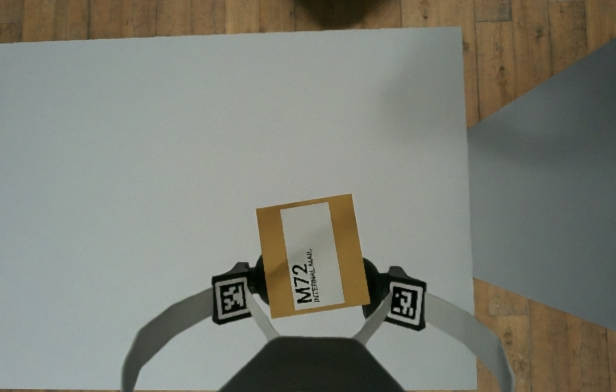

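Request:
execute_actions:
  actions:
    - {"r2":{"joints":{"arm_m":0.15}}}
  cameras: []

Request:
execute_actions:
  actions:
    - {"r2":{"base":{"rotate_rad":3.14}}}
  cameras: []

Request:
execute_actions:
  actions:
    - {"r2":{"base":{"translate_m":2.0},"joints":{"wrist_pitch_rad":0.3}}}
  cameras: ["r2_wrist_camera","r2_head_camera"]

Scene clock: 415.17 s.
r1.base_odometry: x=-0.020 y=-1.390 heading=-3.141 (m, m, rad; r1's odometry frame)
r1.turned_by_wheels: +0.000 (rad since the last result)
r1.turned_by_imu: -0.001 (rad since the last result)
r1.base_tilt: forward=-0.4 right=-0.2 (deg)
r1.lidar_m: 0.78 0.94 1.30 2.23 2.31 0.71 0.67 0.70 2.59 2.49 1.33 0.81
r1.base_status: not commanded
r1.joint_positions: lift_m=+0.800 arm_m=+0.001 wrist_yaw_rad=+0.000 wrist_pitch_rad=+0.002 wrist_roll_rad=-0.012 gripper_m=+0.130
r1.joint_status: not commanded
r1.motor_effort: lift_m=+24(24) arm_m=-8(8) wrist_yaw_rad=+2(2) wrist_pitch_rad=-7(8) wrist_roll_rad=-2(2) gripper_m=+0(2) wheel_0=+3(2) wheel_1=+3(3) wheel_2=-2(3) (%)
r1.hand_pose: x=+0.4607 y=-0.0874 z=+0.9773 quat_wxyz=(+1.000, -0.006, +0.001, +0.000) (m; r1's base frame)
r1.wrist_depth_mm: 707 707 707 - - - 683 / 715 715 707 - - - 683 / 715 707 715 - - - 683 / 715 707 707 - - - 683 / 707 707 707 917 - - 683 / 707 707 580 580 574 569 615 / 707 707 699 137 691 683 683
r2.base_odometry: x=+0.012 y=-0.186 heading=-2.140 (m, m, rad; r2's odometry frame)
r2.turned_by_wheels: +0.000 (rad since the last result)
r2.turned_by_imu: -0.001 (rad since the last result)
r2.base_tilt: forward=+0.1 right=+0.5 (deg)
r2.lidar_m: 0.58 0.59 0.94 2.32 2.40 3.20 3.66 3.62 2.54 2.38 1.06 0.60
r2.base_status: not commanded
r2.joint_positions: lift_m=+1.150 arm_m=+0.151 wrist_yaw_rad=+0.000 wrist_pitch_rad=+1.501 wrist_roll_rad=-0.006 gripper_m=+0.015
r2.joint_status: all done
r2.motor_effort: lift_m=+23(23) arm_m=-8(11) wrist_yaw_rad=+0(3) wrist_pitch_rad=-3(2) wrist_roll_rad=-2(1) gripper_m=-19(20) wheel_0=+4(4) wheel_1=-2(2) wheel_2=+0(0) (%)
r2.hand_pose: x=+0.3426 y=-0.0874 z=+1.0401 quat_wxyz=(+0.731, -0.002, +0.682, +0.002) (m; r2's base frame)
r2.wrist_depth_mm: 404 410 413 415 647 647 654 / 866 878 891 904 904 917 931 / 1308 1308 1281 1281 1281 1229 1255 / 1308 1281 1255 1255 1255 1229 1255 / 1281 1281 1281 189 1255 1205 1229 / 1281 1281 190 187 189 1229 1205 / 1281 1255 1255 105 1229 1229 1205
pictures: none
No camera images: the call's "cameras" was empty. Leave "cameras" out to get every camera's image.

Scene clock: 419.20 s.
r1.base_odometry: x=-0.020 y=-1.390 heading=-3.141 (m, m, rad; r1's odometry frame)
r1.turned_by_wheels: +0.000 (rad since the last result)
r1.turned_by_imu: -0.001 (rad since the last result)
r1.base_tilt: forward=-0.5 right=-0.2 (deg)
r1.lidar_m: 0.77 0.92 1.27 2.22 2.29 0.74 0.65 0.71 2.57 2.50 1.33 0.83
r1.base_status: not commanded
r1.joint_positions: lift_m=+0.800 arm_m=+0.001 wrist_yaw_rad=+0.000 wrist_pitch_rad=+0.002 wrist_roll_rad=-0.012 gripper_m=+0.130
r1.joint_status: not commanded
r1.motor_effort: lift_m=+24(24) arm_m=-8(8) wrist_yaw_rad=+2(2) wrist_pitch_rad=-6(7) wrist_roll_rad=-2(1) gripper_m=-2(1) wheel_0=+2(2) wheel_1=+3(3) wheel_2=-2(2) (%)
r1.hand_pose: x=+0.4607 y=-0.0874 z=+0.9773 quat_wxyz=(+1.000, -0.006, +0.001, +0.000) (m; r1's base frame)
r1.wrist_depth_mm: 715 707 699 - - - 683 / 715 707 707 - - - 683 / 715 715 699 - - - 683 / 707 715 707 - - - 683 / 715 707 699 917 - - 683 / 715 707 580 585 574 569 615 / 707 699 699 137 691 683 676
r2.base_odometry: x=+0.012 y=-0.186 heading=+1.000 (m, m, rad; r2's odometry frame)
r2.turned_by_wheels: +3.139 (rad since the last result)
r2.turned_by_imu: +3.170 (rad since the last result)
r2.base_tilt: forward=+0.2 right=+0.5 (deg)
r2.lidar_m: 3.14 3.49 2.53 2.42 1.02 0.61 0.57 0.61 0.98 2.32 2.39 3.22
r2.base_status: done
r2.joint_positions: lift_m=+1.150 arm_m=+0.151 wrist_yaw_rad=+0.000 wrist_pitch_rad=+1.501 wrist_roll_rad=-0.006 gripper_m=+0.015
r2.joint_status: not commanded
r2.motor_effort: lift_m=+23(23) arm_m=-8(8) wrist_yaw_rad=+1(2) wrist_pitch_rad=-2(3) wrist_roll_rad=-3(1) gripper_m=-19(18) wheel_0=-4(10) wheel_1=-2(8) wheel_2=-5(11) (%)
r2.hand_pose: x=+0.3426 y=-0.0874 z=+1.0401 quat_wxyz=(+0.731, -0.002, +0.682, +0.002) (m; r2's base frame)
r2.wrist_depth_mm: 1336 1336 1308 1308 1308 1281 1255 / 1308 1308 1308 1281 1281 1255 1255 / 1308 1281 1281 1281 1255 1255 1229 / 1308 1281 1281 1255 1255 1255 1229 / 1308 1281 1281 189 1229 1229 1229 / 1281 1255 190 188 188 1229 1229 / 1281 1255 1255 105 1205 1205 1205
pictures: none
No camera images: the call's "cameras" was empty. Leave "cameras" out to get every camera's image.

Scene clock: 427.33 s.
r1.base_odometry: x=-0.020 y=-1.390 heading=-3.141 (m, m, rad; r1's odometry frame)
r1.turned_by_wheels: +0.000 (rad since the last result)
r1.turned_by_imu: -0.002 (rad since the last result)
r1.base_tilt: forward=-0.4 right=-0.2 (deg)
r1.lidar_m: 0.77 0.94 1.29 2.23 2.35 0.73 0.67 0.71 2.59 2.50 1.31 0.82
r1.base_status: not commanded
r1.joint_positions: lift_m=+0.800 arm_m=+0.001 wrist_yaw_rad=+0.000 wrist_pitch_rad=+0.002 wrist_roll_rad=-0.012 gripper_m=+0.130
r1.joint_status: not commanded
r1.motor_effort: lift_m=+24(24) arm_m=-8(8) wrist_yaw_rad=+2(2) wrist_pitch_rad=-7(6) wrist_roll_rad=-1(2) gripper_m=+0(1) wheel_0=+2(2) wheel_1=+3(3) wheel_2=-2(3) (%)
r1.hand_pose: x=+0.4607 y=-0.0874 z=+0.9773 quat_wxyz=(+1.000, -0.006, +0.001, +0.000) (m; r1's base frame)
r1.wrist_depth_mm: 723 707 707 - - - 691 / 715 699 699 - - - 683 / 715 707 707 - - - 683 / 715 707 707 - - - 676 / 715 699 699 904 - - 683 / 707 707 585 580 574 574 615 / 707 699 699 137 699 683 683
r2.base_odometry: x=+1.092 y=+1.497 heading=+1.000 (m, m, rad; r2's odometry frame)
r2.turned_by_wheels: +0.000 (rad since the last result)
r2.turned_by_imu: +0.004 (rad since the last result)
r2.base_tilt: forward=+0.1 right=+0.5 (deg)
r2.lidar_m: 1.13 1.16 2.24 2.46 2.55 2.84 2.72 2.81 2.37 2.27 2.34 1.20
r2.base_status: done
r2.joint_positions: lift_m=+1.150 arm_m=+0.151 wrist_yaw_rad=+0.000 wrist_pitch_rad=+0.303 wrist_roll_rad=-0.006 gripper_m=+0.015
r2.joint_status: all done
r2.motor_effort: lift_m=+23(23) arm_m=-8(8) wrist_yaw_rad=+0(0) wrist_pitch_rad=-10(16) wrist_roll_rad=-1(1) gripper_m=-18(18) wheel_0=+4(10) wheel_1=+3(6) wheel_2=-3(12) (%)
r2.hand_pose: x=+0.5976 y=-0.0874 z=+1.2418 quat_wxyz=(+0.989, -0.003, +0.151, +0.000) (m; r2's base frame)
r2.wrist_depth_mm: 1138 1118 1118 1098 1098 1098 1060 / 1182 1160 1138 1160 1160 1138 1138 / 1229 1229 1205 1205 1205 1182 1182 / 1281 1255 1255 1255 1229 1255 1229 / 1366 1308 1229 189 1281 1308 1281 / 1464 976 191 187 188 1366 1366 / 1537 1499 1464 105 1430 1464 1430
pictures: r2_head_camera, r2_wrist_camera
Images, in order (width x height): r2_head_camera 420x560, r2_wrist_camera 616x392.

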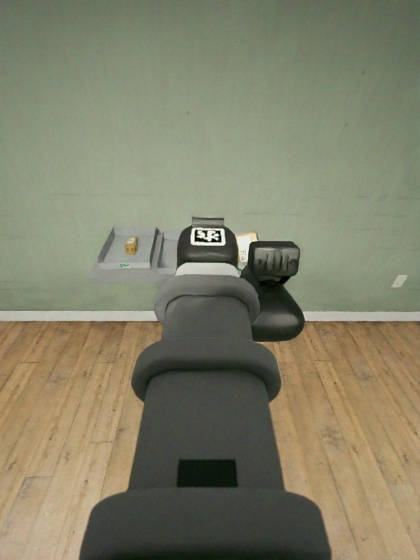

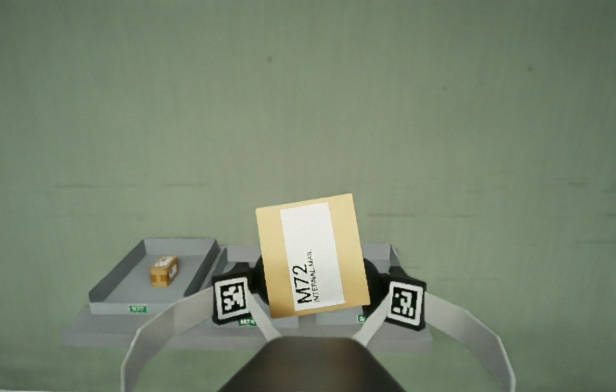

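Request:
execute_actions:
  actions:
    - {"r2":{"base":{"strafe_m":-0.14},"joints":{"wrist_pitch_rad":1.5}}}
  cameras: []

Request:
execute_actions:
  actions:
    - {"r2":{"base":{"translate_m":0.62},"joints":{"arm_m":0.55}}}
  cameras: ["r2_wrist_camera"]

Scene clock: 434.13 s.
r1.base_odometry: x=-0.020 y=-1.390 heading=-3.141 (m, m, rad; r1's odometry frame)
r1.turned_by_wheels: +0.000 (rad since the last result)
r1.turned_by_imu: -0.001 (rad since the last result)
r1.base_tilt: forward=-0.4 right=-0.2 (deg)
r1.lidar_m: 0.78 0.93 1.28 2.22 2.33 0.71 0.67 0.72 2.61 2.50 1.28 0.80
r1.base_status: not commanded
r1.joint_positions: lift_m=+0.800 arm_m=+0.001 wrist_yaw_rad=+0.000 wrist_pitch_rad=+0.002 wrist_roll_rad=-0.012 gripper_m=+0.130
r1.joint_status: not commanded
r1.motor_effort: lift_m=+24(24) arm_m=-8(8) wrist_yaw_rad=+2(2) wrist_pitch_rad=-6(7) wrist_roll_rad=-1(1) gripper_m=+0(1) wheel_0=+2(2) wheel_1=+3(3) wheel_2=-2(2) (%)
r1.hand_pose: x=+0.4607 y=-0.0874 z=+0.9773 quat_wxyz=(+1.000, -0.006, +0.001, +0.000) (m; r1's base frame)
r1.wrist_depth_mm: 715 707 707 - - - 691 / 715 707 699 - - - 683 / 715 707 707 - - - 683 / 707 699 707 - - - 683 / 707 707 699 904 - - 683 / 715 707 585 580 569 569 615 / 707 707 699 137 691 683 683
r2.base_odometry: x=+1.210 y=+1.421 heading=+1.000 (m, m, rad; r2's odometry frame)
r2.turned_by_wheels: +0.000 (rad since the last result)
r2.turned_by_imu: +0.000 (rad since the last result)
r2.base_tilt: forward=+0.2 right=+0.5 (deg)
r2.lidar_m: 1.13 1.17 2.26 2.61 2.71 2.82 2.71 2.80 2.23 2.13 2.20 1.66
r2.base_status: done
r2.joint_positions: lift_m=+1.150 arm_m=+0.151 wrist_yaw_rad=+0.000 wrist_pitch_rad=+1.500 wrist_roll_rad=-0.006 gripper_m=+0.015
r2.joint_status: all done
r2.motor_effort: lift_m=+23(23) arm_m=-8(8) wrist_yaw_rad=+1(1) wrist_pitch_rad=+0(7) wrist_roll_rad=-2(2) gripper_m=-19(19) wheel_0=+4(12) wheel_1=-2(11) wheel_2=+0(2) (%)
r2.hand_pose: x=+0.3427 y=-0.0874 z=+1.0402 quat_wxyz=(+0.732, -0.002, +0.682, +0.002) (m; r2's base frame)
r2.wrist_depth_mm: 1366 1308 1308 1308 1281 1281 1255 / 1308 1308 1308 1281 1281 1255 1255 / 1308 1281 1281 1281 1281 1281 1255 / 1308 1281 1281 1255 1255 1255 1229 / 1281 1281 1255 189 1255 1229 1205 / 1281 1255 190 187 189 1229 1205 / 1255 1255 1255 105 1229 1205 1182
pictures: none
No camera images: the call's "cameras" was empty. Leave "cameras" out to get every camera's image.

Scene clock: 437.67 s.
r1.base_odometry: x=-0.020 y=-1.390 heading=-3.141 (m, m, rad; r1's odometry frame)
r1.turned_by_wheels: +0.000 (rad since the last result)
r1.turned_by_imu: -0.001 (rad since the last result)
r1.base_tilt: forward=-0.4 right=-0.2 (deg)
r1.lidar_m: 0.79 0.94 1.29 2.23 2.34 0.71 0.66 0.70 2.63 2.49 1.34 0.84
r1.base_status: not commanded
r1.joint_positions: lift_m=+0.800 arm_m=+0.001 wrist_yaw_rad=+0.000 wrist_pitch_rad=+0.002 wrist_roll_rad=-0.012 gripper_m=+0.130
r1.joint_status: not commanded
r1.motor_effort: lift_m=+24(24) arm_m=-8(8) wrist_yaw_rad=+2(2) wrist_pitch_rad=-7(7) wrist_roll_rad=-2(1) gripper_m=+5(2) wheel_0=+2(2) wheel_1=+3(3) wheel_2=-2(2) (%)
r1.hand_pose: x=+0.4607 y=-0.0874 z=+0.9773 quat_wxyz=(+1.000, -0.006, +0.001, +0.000) (m; r1's base frame)
r1.wrist_depth_mm: 715 707 707 - - - 676 / 715 707 707 - - - 683 / 715 699 699 - - - 683 / 715 707 707 - - - 691 / 707 707 699 904 - - 676 / 707 707 580 580 574 569 609 / 707 707 707 137 691 691 683
r2.base_odometry: x=+1.545 y=+1.943 heading=+1.001 (m, m, rad; r2's odometry frame)
r2.turned_by_wheels: +0.001 (rad since the last result)
r2.turned_by_imu: +0.001 (rad since the last result)
r2.base_tilt: forward=+0.2 right=+0.5 (deg)
r2.lidar_m: 0.50 0.52 0.73 2.61 2.70 3.48 3.38 3.09 2.25 2.11 1.43 0.54
r2.base_status: done
r2.joint_positions: lift_m=+1.150 arm_m=+0.547 wrist_yaw_rad=+0.000 wrist_pitch_rad=+1.500 wrist_roll_rad=-0.006 gripper_m=+0.015
r2.joint_status: all done
joint sent to its limit — the command would take r2.arm_m past its upper limit, so that joint was sent only as far as its limit.
r2.motor_effort: lift_m=+22(23) arm_m=+8(9) wrist_yaw_rad=-1(2) wrist_pitch_rad=-2(1) wrist_roll_rad=-1(2) gripper_m=-18(18) wheel_0=+5(7) wheel_1=+2(7) wheel_2=-1(14) (%)
r2.hand_pose: x=+0.7383 y=-0.0874 z=+1.0402 quat_wxyz=(+0.732, -0.002, +0.682, +0.002) (m; r2's base frame)
r2.wrist_depth_mm: 402 399 399 399 397 394 389 / 530 525 500 492 512 559 549 / 525 517 517 508 512 946 931 / 517 517 508 504 504 1255 1229 / 517 508 504 189 500 1229 1229 / 512 504 190 187 189 1205 1205 / 508 500 496 105 1205 1205 1205
pictures: r2_wrist_camera
Images, in order (width x height): r2_wrist_camera 616x392.

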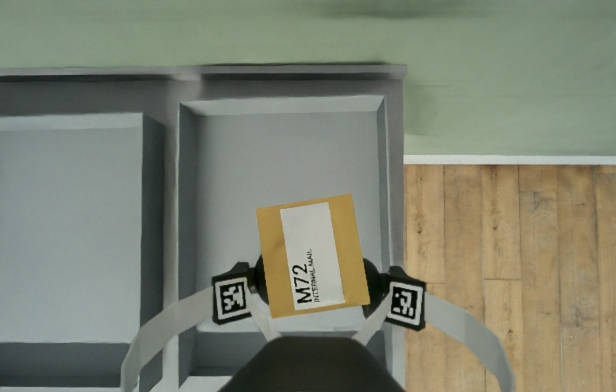

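Request:
execute_actions:
  actions:
    - {"r2":{"base":{"strafe_m":0.035}}}
  cameras: []

Request:
execute_actions:
  actions:
    - {"r2":{"base":{"translate_m":0.03}}}
  cameras: []

Request:
execute_actions:
  actions:
    - {"r2":{"joints":{"lift_m":0.93}}}
  cameras: ["r2_wrist_camera"]

Scene clock: 443.97 s.
r1.base_odometry: x=-0.020 y=-1.390 heading=-3.141 (m, m, rad; r1's odometry frame)
r1.turned_by_wheels: +0.000 (rad since the last result)
r1.turned_by_imu: -0.001 (rad since the last result)
r1.base_tilt: forward=-0.4 right=-0.1 (deg)
r1.lidar_m: 0.77 0.94 1.30 2.23 2.30 0.70 0.68 0.69 2.58 2.48 1.30 0.84
r1.base_status: not commanded
r1.joint_positions: lift_m=+0.800 arm_m=+0.001 wrist_yaw_rad=+0.000 wrist_pitch_rad=+0.002 wrist_roll_rad=-0.012 gripper_m=+0.130
r1.joint_status: not commanded
r1.motor_effort: lift_m=+24(24) arm_m=-8(8) wrist_yaw_rad=+2(2) wrist_pitch_rad=-7(8) wrist_roll_rad=-1(2) gripper_m=-1(1) wheel_0=+2(2) wheel_1=+3(3) wheel_2=-2(2) (%)
r1.hand_pose: x=+0.4607 y=-0.0874 z=+0.9773 quat_wxyz=(+1.000, -0.006, +0.001, +0.000) (m; r1's base frame)
r1.wrist_depth_mm: 707 707 707 - - - 683 / 715 699 707 - - - 683 / 715 715 707 - - - 683 / 715 707 699 - - - 676 / 707 699 707 917 - - 676 / 715 707 585 585 569 569 609 / 715 707 707 137 699 683 683
r2.base_odometry: x=+1.515 y=+1.962 heading=+1.000 (m, m, rad; r2's odometry frame)
r2.turned_by_wheels: +0.000 (rad since the last result)
r2.turned_by_imu: -0.001 (rad since the last result)
r2.base_tilt: forward=+0.2 right=+0.5 (deg)
r2.lidar_m: 0.51 0.53 0.73 2.58 2.66 3.50 3.39 3.12 2.26 2.16 1.42 0.54
r2.base_status: done
r2.joint_positions: lift_m=+1.150 arm_m=+0.547 wrist_yaw_rad=+0.000 wrist_pitch_rad=+1.500 wrist_roll_rad=-0.006 gripper_m=+0.015
r2.joint_status: not commanded
r2.motor_effort: lift_m=+22(22) arm_m=+8(8) wrist_yaw_rad=+0(0) wrist_pitch_rad=-2(0) wrist_roll_rad=-1(2) gripper_m=-19(18) wheel_0=-2(8) wheel_1=-1(10) wheel_2=+0(3) (%)
r2.hand_pose: x=+0.7383 y=-0.0874 z=+1.0402 quat_wxyz=(+0.732, -0.002, +0.682, +0.002) (m; r2's base frame)
r2.wrist_depth_mm: 402 399 399 399 397 394 392 / 525 525 496 492 492 554 549 / 521 517 512 512 508 946 931 / 521 512 508 508 500 1229 1229 / 512 508 496 190 500 1229 1205 / 508 504 190 187 189 1205 1229 / 504 477 488 105 488 1205 1205
pictures: none
No camera images: the call's "cameras" was empty. Leave "cameras" out to get every camera's image.

Scene clock: 444.93 s.
r1.base_odometry: x=-0.020 y=-1.390 heading=-3.141 (m, m, rad; r1's odometry frame)
r1.turned_by_wheels: +0.000 (rad since the last result)
r1.turned_by_imu: +0.000 (rad since the last result)
r1.base_tilt: forward=-0.4 right=-0.2 (deg)
r1.lidar_m: 0.79 0.96 1.28 2.23 2.29 0.72 0.67 0.72 2.58 2.50 1.33 0.82
r1.base_status: not commanded
r1.joint_positions: lift_m=+0.800 arm_m=+0.001 wrist_yaw_rad=+0.000 wrist_pitch_rad=+0.002 wrist_roll_rad=-0.012 gripper_m=+0.130
r1.joint_status: not commanded
r1.motor_effort: lift_m=+24(24) arm_m=-8(8) wrist_yaw_rad=+2(2) wrist_pitch_rad=-6(6) wrist_roll_rad=-2(2) gripper_m=+2(1) wheel_0=+2(2) wheel_1=+3(3) wheel_2=-2(2) (%)
r1.hand_pose: x=+0.4607 y=-0.0874 z=+0.9773 quat_wxyz=(+1.000, -0.006, +0.001, +0.000) (m; r1's base frame)
r1.wrist_depth_mm: 715 707 707 - - - 691 / 707 707 707 - - - 691 / 715 707 707 - - - 683 / 707 707 707 - - - 683 / 707 707 699 917 - - 683 / 707 707 580 580 574 564 615 / 715 699 699 137 683 683 683
r2.base_odometry: x=+1.531 y=+1.987 heading=+1.001 (m, m, rad; r2's odometry frame)
r2.turned_by_wheels: +0.000 (rad since the last result)
r2.turned_by_imu: +0.000 (rad since the last result)
r2.base_tilt: forward=+0.2 right=+0.6 (deg)
r2.lidar_m: 0.48 0.48 0.68 2.57 2.67 3.50 3.39 3.13 2.27 2.16 1.38 0.50
r2.base_status: done
r2.joint_positions: lift_m=+1.150 arm_m=+0.547 wrist_yaw_rad=+0.000 wrist_pitch_rad=+1.500 wrist_roll_rad=-0.006 gripper_m=+0.015
r2.joint_status: not commanded
r2.motor_effort: lift_m=+22(22) arm_m=+7(8) wrist_yaw_rad=+0(1) wrist_pitch_rad=+0(2) wrist_roll_rad=-1(1) gripper_m=-17(18) wheel_0=+4(8) wheel_1=+3(5) wheel_2=-2(13) (%)
r2.hand_pose: x=+0.7383 y=-0.0874 z=+1.0402 quat_wxyz=(+0.732, -0.002, +0.682, +0.002) (m; r2's base frame)
r2.wrist_depth_mm: 342 342 340 338 338 334 332 / 488 488 484 480 473 477 469 / 521 521 517 508 508 798 798 / 521 517 508 508 504 1229 1255 / 512 508 504 189 496 1229 1229 / 504 504 190 188 188 1229 1205 / 504 500 492 105 488 1205 1205
pictures: none
No camera images: the call's "cameras" was empty. Leave "cameras" out to get every camera's image.

Scene clock: 446.93 s.
r1.base_odometry: x=-0.020 y=-1.390 heading=-3.141 (m, m, rad; r1's odometry frame)
r1.turned_by_wheels: +0.000 (rad since the last result)
r1.turned_by_imu: +0.000 (rad since the last result)
r1.base_tilt: forward=-0.4 right=-0.1 (deg)
r1.lidar_m: 0.79 0.96 1.31 2.22 2.33 0.74 0.67 0.69 2.62 2.50 1.32 0.83
r1.base_status: not commanded
r1.joint_positions: lift_m=+0.800 arm_m=+0.001 wrist_yaw_rad=+0.000 wrist_pitch_rad=+0.002 wrist_roll_rad=-0.012 gripper_m=+0.130
r1.joint_status: not commanded
r1.motor_effort: lift_m=+24(24) arm_m=-8(8) wrist_yaw_rad=+2(2) wrist_pitch_rad=-6(6) wrist_roll_rad=-2(2) gripper_m=+2(0) wheel_0=+2(3) wheel_1=+3(3) wheel_2=-3(2) (%)
r1.hand_pose: x=+0.4607 y=-0.0874 z=+0.9773 quat_wxyz=(+1.000, -0.006, +0.001, +0.000) (m; r1's base frame)
r1.wrist_depth_mm: 715 715 699 - - - 683 / 715 699 707 - - - 691 / 707 699 707 - - - 683 / 715 699 707 - - - 691 / 707 707 707 917 - - 683 / 707 707 580 580 574 569 609 / 707 699 699 137 691 683 683
r2.base_odometry: x=+1.531 y=+1.987 heading=+1.001 (m, m, rad; r2's odometry frame)
r2.turned_by_wheels: +0.000 (rad since the last result)
r2.turned_by_imu: +0.000 (rad since the last result)
r2.base_tilt: forward=+0.2 right=+0.5 (deg)
r2.lidar_m: 0.48 0.52 0.69 2.58 2.69 3.49 3.42 3.11 2.26 2.15 1.37 0.50
r2.base_status: not commanded
r2.joint_positions: lift_m=+0.930 arm_m=+0.547 wrist_yaw_rad=+0.000 wrist_pitch_rad=+1.500 wrist_roll_rad=-0.006 gripper_m=+0.015
r2.joint_status: all done
r2.motor_effort: lift_m=+16(22) arm_m=+8(8) wrist_yaw_rad=+0(0) wrist_pitch_rad=-2(1) wrist_roll_rad=-2(2) gripper_m=-18(18) wheel_0=+4(4) wheel_1=+3(3) wheel_2=-2(2) (%)
r2.hand_pose: x=+0.7383 y=-0.0874 z=+0.8207 quat_wxyz=(+0.732, -0.002, +0.682, +0.002) (m; r2's base frame)
r2.wrist_depth_mm: 306 285 285 285 256 279 332 / 273 274 291 290 289 276 469 / 272 274 291 290 286 276 788 / 272 273 290 287 283 278 1025 / 270 271 287 189 281 278 1008 / 256 252 190 188 189 240 991 / 255 236 281 105 277 225 991
pictures: r2_wrist_camera
Images, in order (width x height): r2_wrist_camera 616x392.

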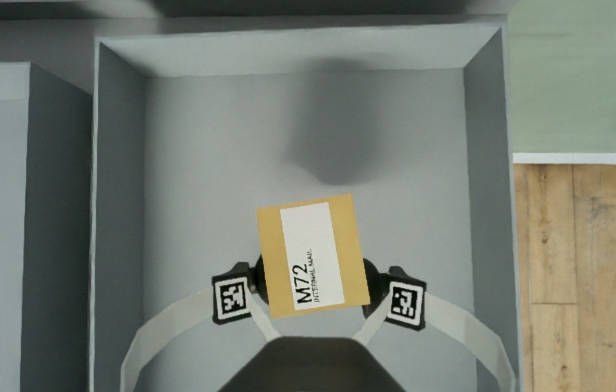

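Request:
execute_actions:
  actions:
    - {"r2":{"joints":{"lift_m":0.905}}}
  cameras: []

Request:
execute_actions:
  actions:
    - {"r2":{"joints":{"gripper_m":0.11}}}
  cameras: []

Request:
execute_actions:
  actions:
    - {"r2":{"joints":{"lift_m":1.15}}}
  cameras: ["r2_wrist_camera"]

Scene clock: 453.87 s.
r1.base_odometry: x=-0.020 y=-1.390 heading=-3.141 (m, m, rad; r1's odometry frame)
r1.turned_by_wheels: +0.000 (rad since the last result)
r1.turned_by_imu: -0.001 (rad since the last result)
r1.base_tilt: forward=-0.4 right=-0.1 (deg)
r1.lidar_m: 0.78 0.95 1.29 2.23 2.30 0.69 0.68 0.70 2.62 2.50 1.31 0.82
r1.base_status: not commanded
r1.joint_positions: lift_m=+0.800 arm_m=+0.001 wrist_yaw_rad=+0.000 wrist_pitch_rad=+0.002 wrist_roll_rad=-0.012 gripper_m=+0.130
r1.joint_status: not commanded
r1.motor_effort: lift_m=+24(24) arm_m=-8(8) wrist_yaw_rad=+2(2) wrist_pitch_rad=-7(6) wrist_roll_rad=-2(2) gripper_m=-2(0) wheel_0=+2(2) wheel_1=+3(3) wheel_2=-2(2) (%)
r1.hand_pose: x=+0.4607 y=-0.0874 z=+0.9773 quat_wxyz=(+1.000, -0.006, +0.001, +0.000) (m; r1's base frame)
r1.wrist_depth_mm: 707 707 707 - - - 676 / 715 707 699 - - - 683 / 715 715 707 - - - 691 / 715 707 699 - - - 676 / 715 715 699 904 - - 676 / 707 691 585 580 574 564 615 / 715 707 699 137 699 683 676
r2.base_odometry: x=+1.531 y=+1.987 heading=+1.001 (m, m, rad; r2's odometry frame)
r2.turned_by_wheels: +0.000 (rad since the last result)
r2.turned_by_imu: +0.000 (rad since the last result)
r2.base_tilt: forward=+0.2 right=+0.5 (deg)
r2.lidar_m: 0.48 0.50 0.70 2.58 2.68 3.51 3.42 3.12 2.24 2.15 1.36 0.51
r2.base_status: not commanded
r2.joint_positions: lift_m=+0.905 arm_m=+0.547 wrist_yaw_rad=+0.000 wrist_pitch_rad=+1.500 wrist_roll_rad=-0.006 gripper_m=+0.015
r2.joint_status: all done
r2.motor_effort: lift_m=+16(16) arm_m=+8(7) wrist_yaw_rad=+0(1) wrist_pitch_rad=-1(1) wrist_roll_rad=-1(1) gripper_m=-19(19) wheel_0=+3(4) wheel_1=+3(3) wheel_2=-2(2) (%)
r2.hand_pose: x=+0.7383 y=-0.0874 z=+0.7957 quat_wxyz=(+0.732, -0.002, +0.682, +0.002) (m; r2's base frame)
r2.wrist_depth_mm: 279 234 236 237 227 217 332 / 227 266 268 266 264 252 469 / 226 267 266 264 262 255 741 / 226 264 264 262 259 256 991 / 225 263 262 189 256 254 991 / 224 252 190 187 189 224 976 / 224 236 256 105 253 225 976
pictures: none
No camera images: the call's "cameras" was empty. Leave "cameras" out to get every camera's image.

Scene clock: 455.63 s.
r1.base_odometry: x=-0.020 y=-1.390 heading=-3.141 (m, m, rad; r1's odometry frame)
r1.turned_by_wheels: +0.000 (rad since the last result)
r1.turned_by_imu: +0.000 (rad since the last result)
r1.base_tilt: forward=-0.4 right=-0.2 (deg)
r1.lidar_m: 0.79 0.93 1.28 2.23 2.30 0.72 0.67 0.70 2.61 2.49 1.30 0.83
r1.base_status: not commanded
r1.joint_positions: lift_m=+0.800 arm_m=+0.001 wrist_yaw_rad=+0.000 wrist_pitch_rad=+0.002 wrist_roll_rad=-0.012 gripper_m=+0.130
r1.joint_status: not commanded
r1.motor_effort: lift_m=+24(24) arm_m=-8(8) wrist_yaw_rad=+2(2) wrist_pitch_rad=-6(6) wrist_roll_rad=-2(1) gripper_m=+0(7) wheel_0=+2(3) wheel_1=+3(3) wheel_2=-2(2) (%)
r1.hand_pose: x=+0.4607 y=-0.0874 z=+0.9773 quat_wxyz=(+1.000, -0.006, +0.001, +0.000) (m; r1's base frame)
r1.wrist_depth_mm: 707 707 707 - - - 683 / 715 707 699 - - - 683 / 715 715 707 - - - 676 / 707 707 699 - - - 683 / 715 707 707 904 - - 683 / 707 707 580 580 580 569 609 / 707 699 699 137 691 683 683
r2.base_odometry: x=+1.531 y=+1.987 heading=+1.001 (m, m, rad; r2's odometry frame)
r2.turned_by_wheels: +0.000 (rad since the last result)
r2.turned_by_imu: +0.000 (rad since the last result)
r2.base_tilt: forward=+0.2 right=+0.5 (deg)
r2.lidar_m: 0.48 0.51 0.70 2.58 2.66 3.53 3.41 3.13 2.25 2.14 1.35 0.52
r2.base_status: not commanded
r2.joint_positions: lift_m=+0.905 arm_m=+0.547 wrist_yaw_rad=+0.000 wrist_pitch_rad=+1.500 wrist_roll_rad=-0.006 gripper_m=+0.110
r2.joint_status: all done
r2.motor_effort: lift_m=+16(15) arm_m=+7(8) wrist_yaw_rad=+0(0) wrist_pitch_rad=-2(1) wrist_roll_rad=-2(1) gripper_m=-2(15) wheel_0=+3(4) wheel_1=+3(2) wheel_2=-2(2) (%)
r2.hand_pose: x=+0.7383 y=-0.0874 z=+0.7957 quat_wxyz=(+0.732, -0.002, +0.682, +0.002) (m; r2's base frame)
r2.wrist_depth_mm: 279 234 236 237 226 217 330 / 227 266 268 267 265 253 469 / 227 268 266 264 263 254 750 / 226 265 264 262 259 257 1008 / 225 263 262 210 257 254 991 / 224 252 204 208 254 224 976 / 223 250 256 105 253 225 976
pictures: none
No camera images: the call's "cameras" was empty. Leave "cameras" out to get every camera's image.

Scene clock: 457.73 s.
r1.base_odometry: x=-0.020 y=-1.390 heading=-3.141 (m, m, rad; r1's odometry frame)
r1.turned_by_wheels: +0.000 (rad since the last result)
r1.turned_by_imu: +0.000 (rad since the last result)
r1.base_tilt: forward=-0.4 right=-0.2 (deg)
r1.lidar_m: 0.77 0.96 1.30 2.22 2.32 0.72 0.68 0.70 2.57 2.50 1.31 0.83
r1.base_status: not commanded
r1.joint_positions: lift_m=+0.800 arm_m=+0.001 wrist_yaw_rad=+0.000 wrist_pitch_rad=+0.002 wrist_roll_rad=-0.012 gripper_m=+0.130
r1.joint_status: not commanded
r1.motor_effort: lift_m=+24(24) arm_m=-8(8) wrist_yaw_rad=+2(2) wrist_pitch_rad=-6(6) wrist_roll_rad=-2(2) gripper_m=+2(3) wheel_0=+2(2) wheel_1=+3(3) wheel_2=-2(2) (%)
r1.hand_pose: x=+0.4607 y=-0.0874 z=+0.9773 quat_wxyz=(+1.000, -0.006, +0.001, +0.000) (m; r1's base frame)
r1.wrist_depth_mm: 723 707 707 - - - 683 / 707 715 699 - - - 683 / 715 715 715 - - - 683 / 715 707 707 - - - 683 / 707 707 699 904 - - 683 / 707 707 580 580 574 574 609 / 707 715 699 137 683 691 683
r2.base_odometry: x=+1.531 y=+1.987 heading=+1.001 (m, m, rad; r2's odometry frame)
r2.turned_by_wheels: +0.000 (rad since the last result)
r2.turned_by_imu: +0.000 (rad since the last result)
r2.base_tilt: forward=+0.1 right=+0.5 (deg)
r2.lidar_m: 0.49 0.50 0.69 2.58 2.68 3.50 3.42 3.15 2.25 2.13 1.38 0.50
r2.base_status: not commanded
r2.joint_positions: lift_m=+1.150 arm_m=+0.547 wrist_yaw_rad=+0.000 wrist_pitch_rad=+1.500 wrist_roll_rad=-0.006 gripper_m=+0.110
r2.joint_status: all done
r2.motor_effort: lift_m=+23(24) arm_m=+7(8) wrist_yaw_rad=+1(1) wrist_pitch_rad=-2(1) wrist_roll_rad=-3(1) gripper_m=-2(3) wheel_0=+4(3) wheel_1=+3(3) wheel_2=-2(2) (%)
r2.hand_pose: x=+0.7383 y=-0.0874 z=+1.0401 quat_wxyz=(+0.732, -0.002, +0.682, +0.002) (m; r2's base frame)
r2.wrist_depth_mm: 342 342 342 340 338 336 332 / 488 484 484 477 477 473 469 / 525 521 512 508 504 798 788 / 517 517 508 504 504 1255 1229 / 517 508 504 496 500 1229 1229 / 508 504 204 500 430 1205 1205 / 508 500 492 105 488 1205 1182
pictures: r2_wrist_camera
Images, in order (width x height): r2_wrist_camera 616x392.

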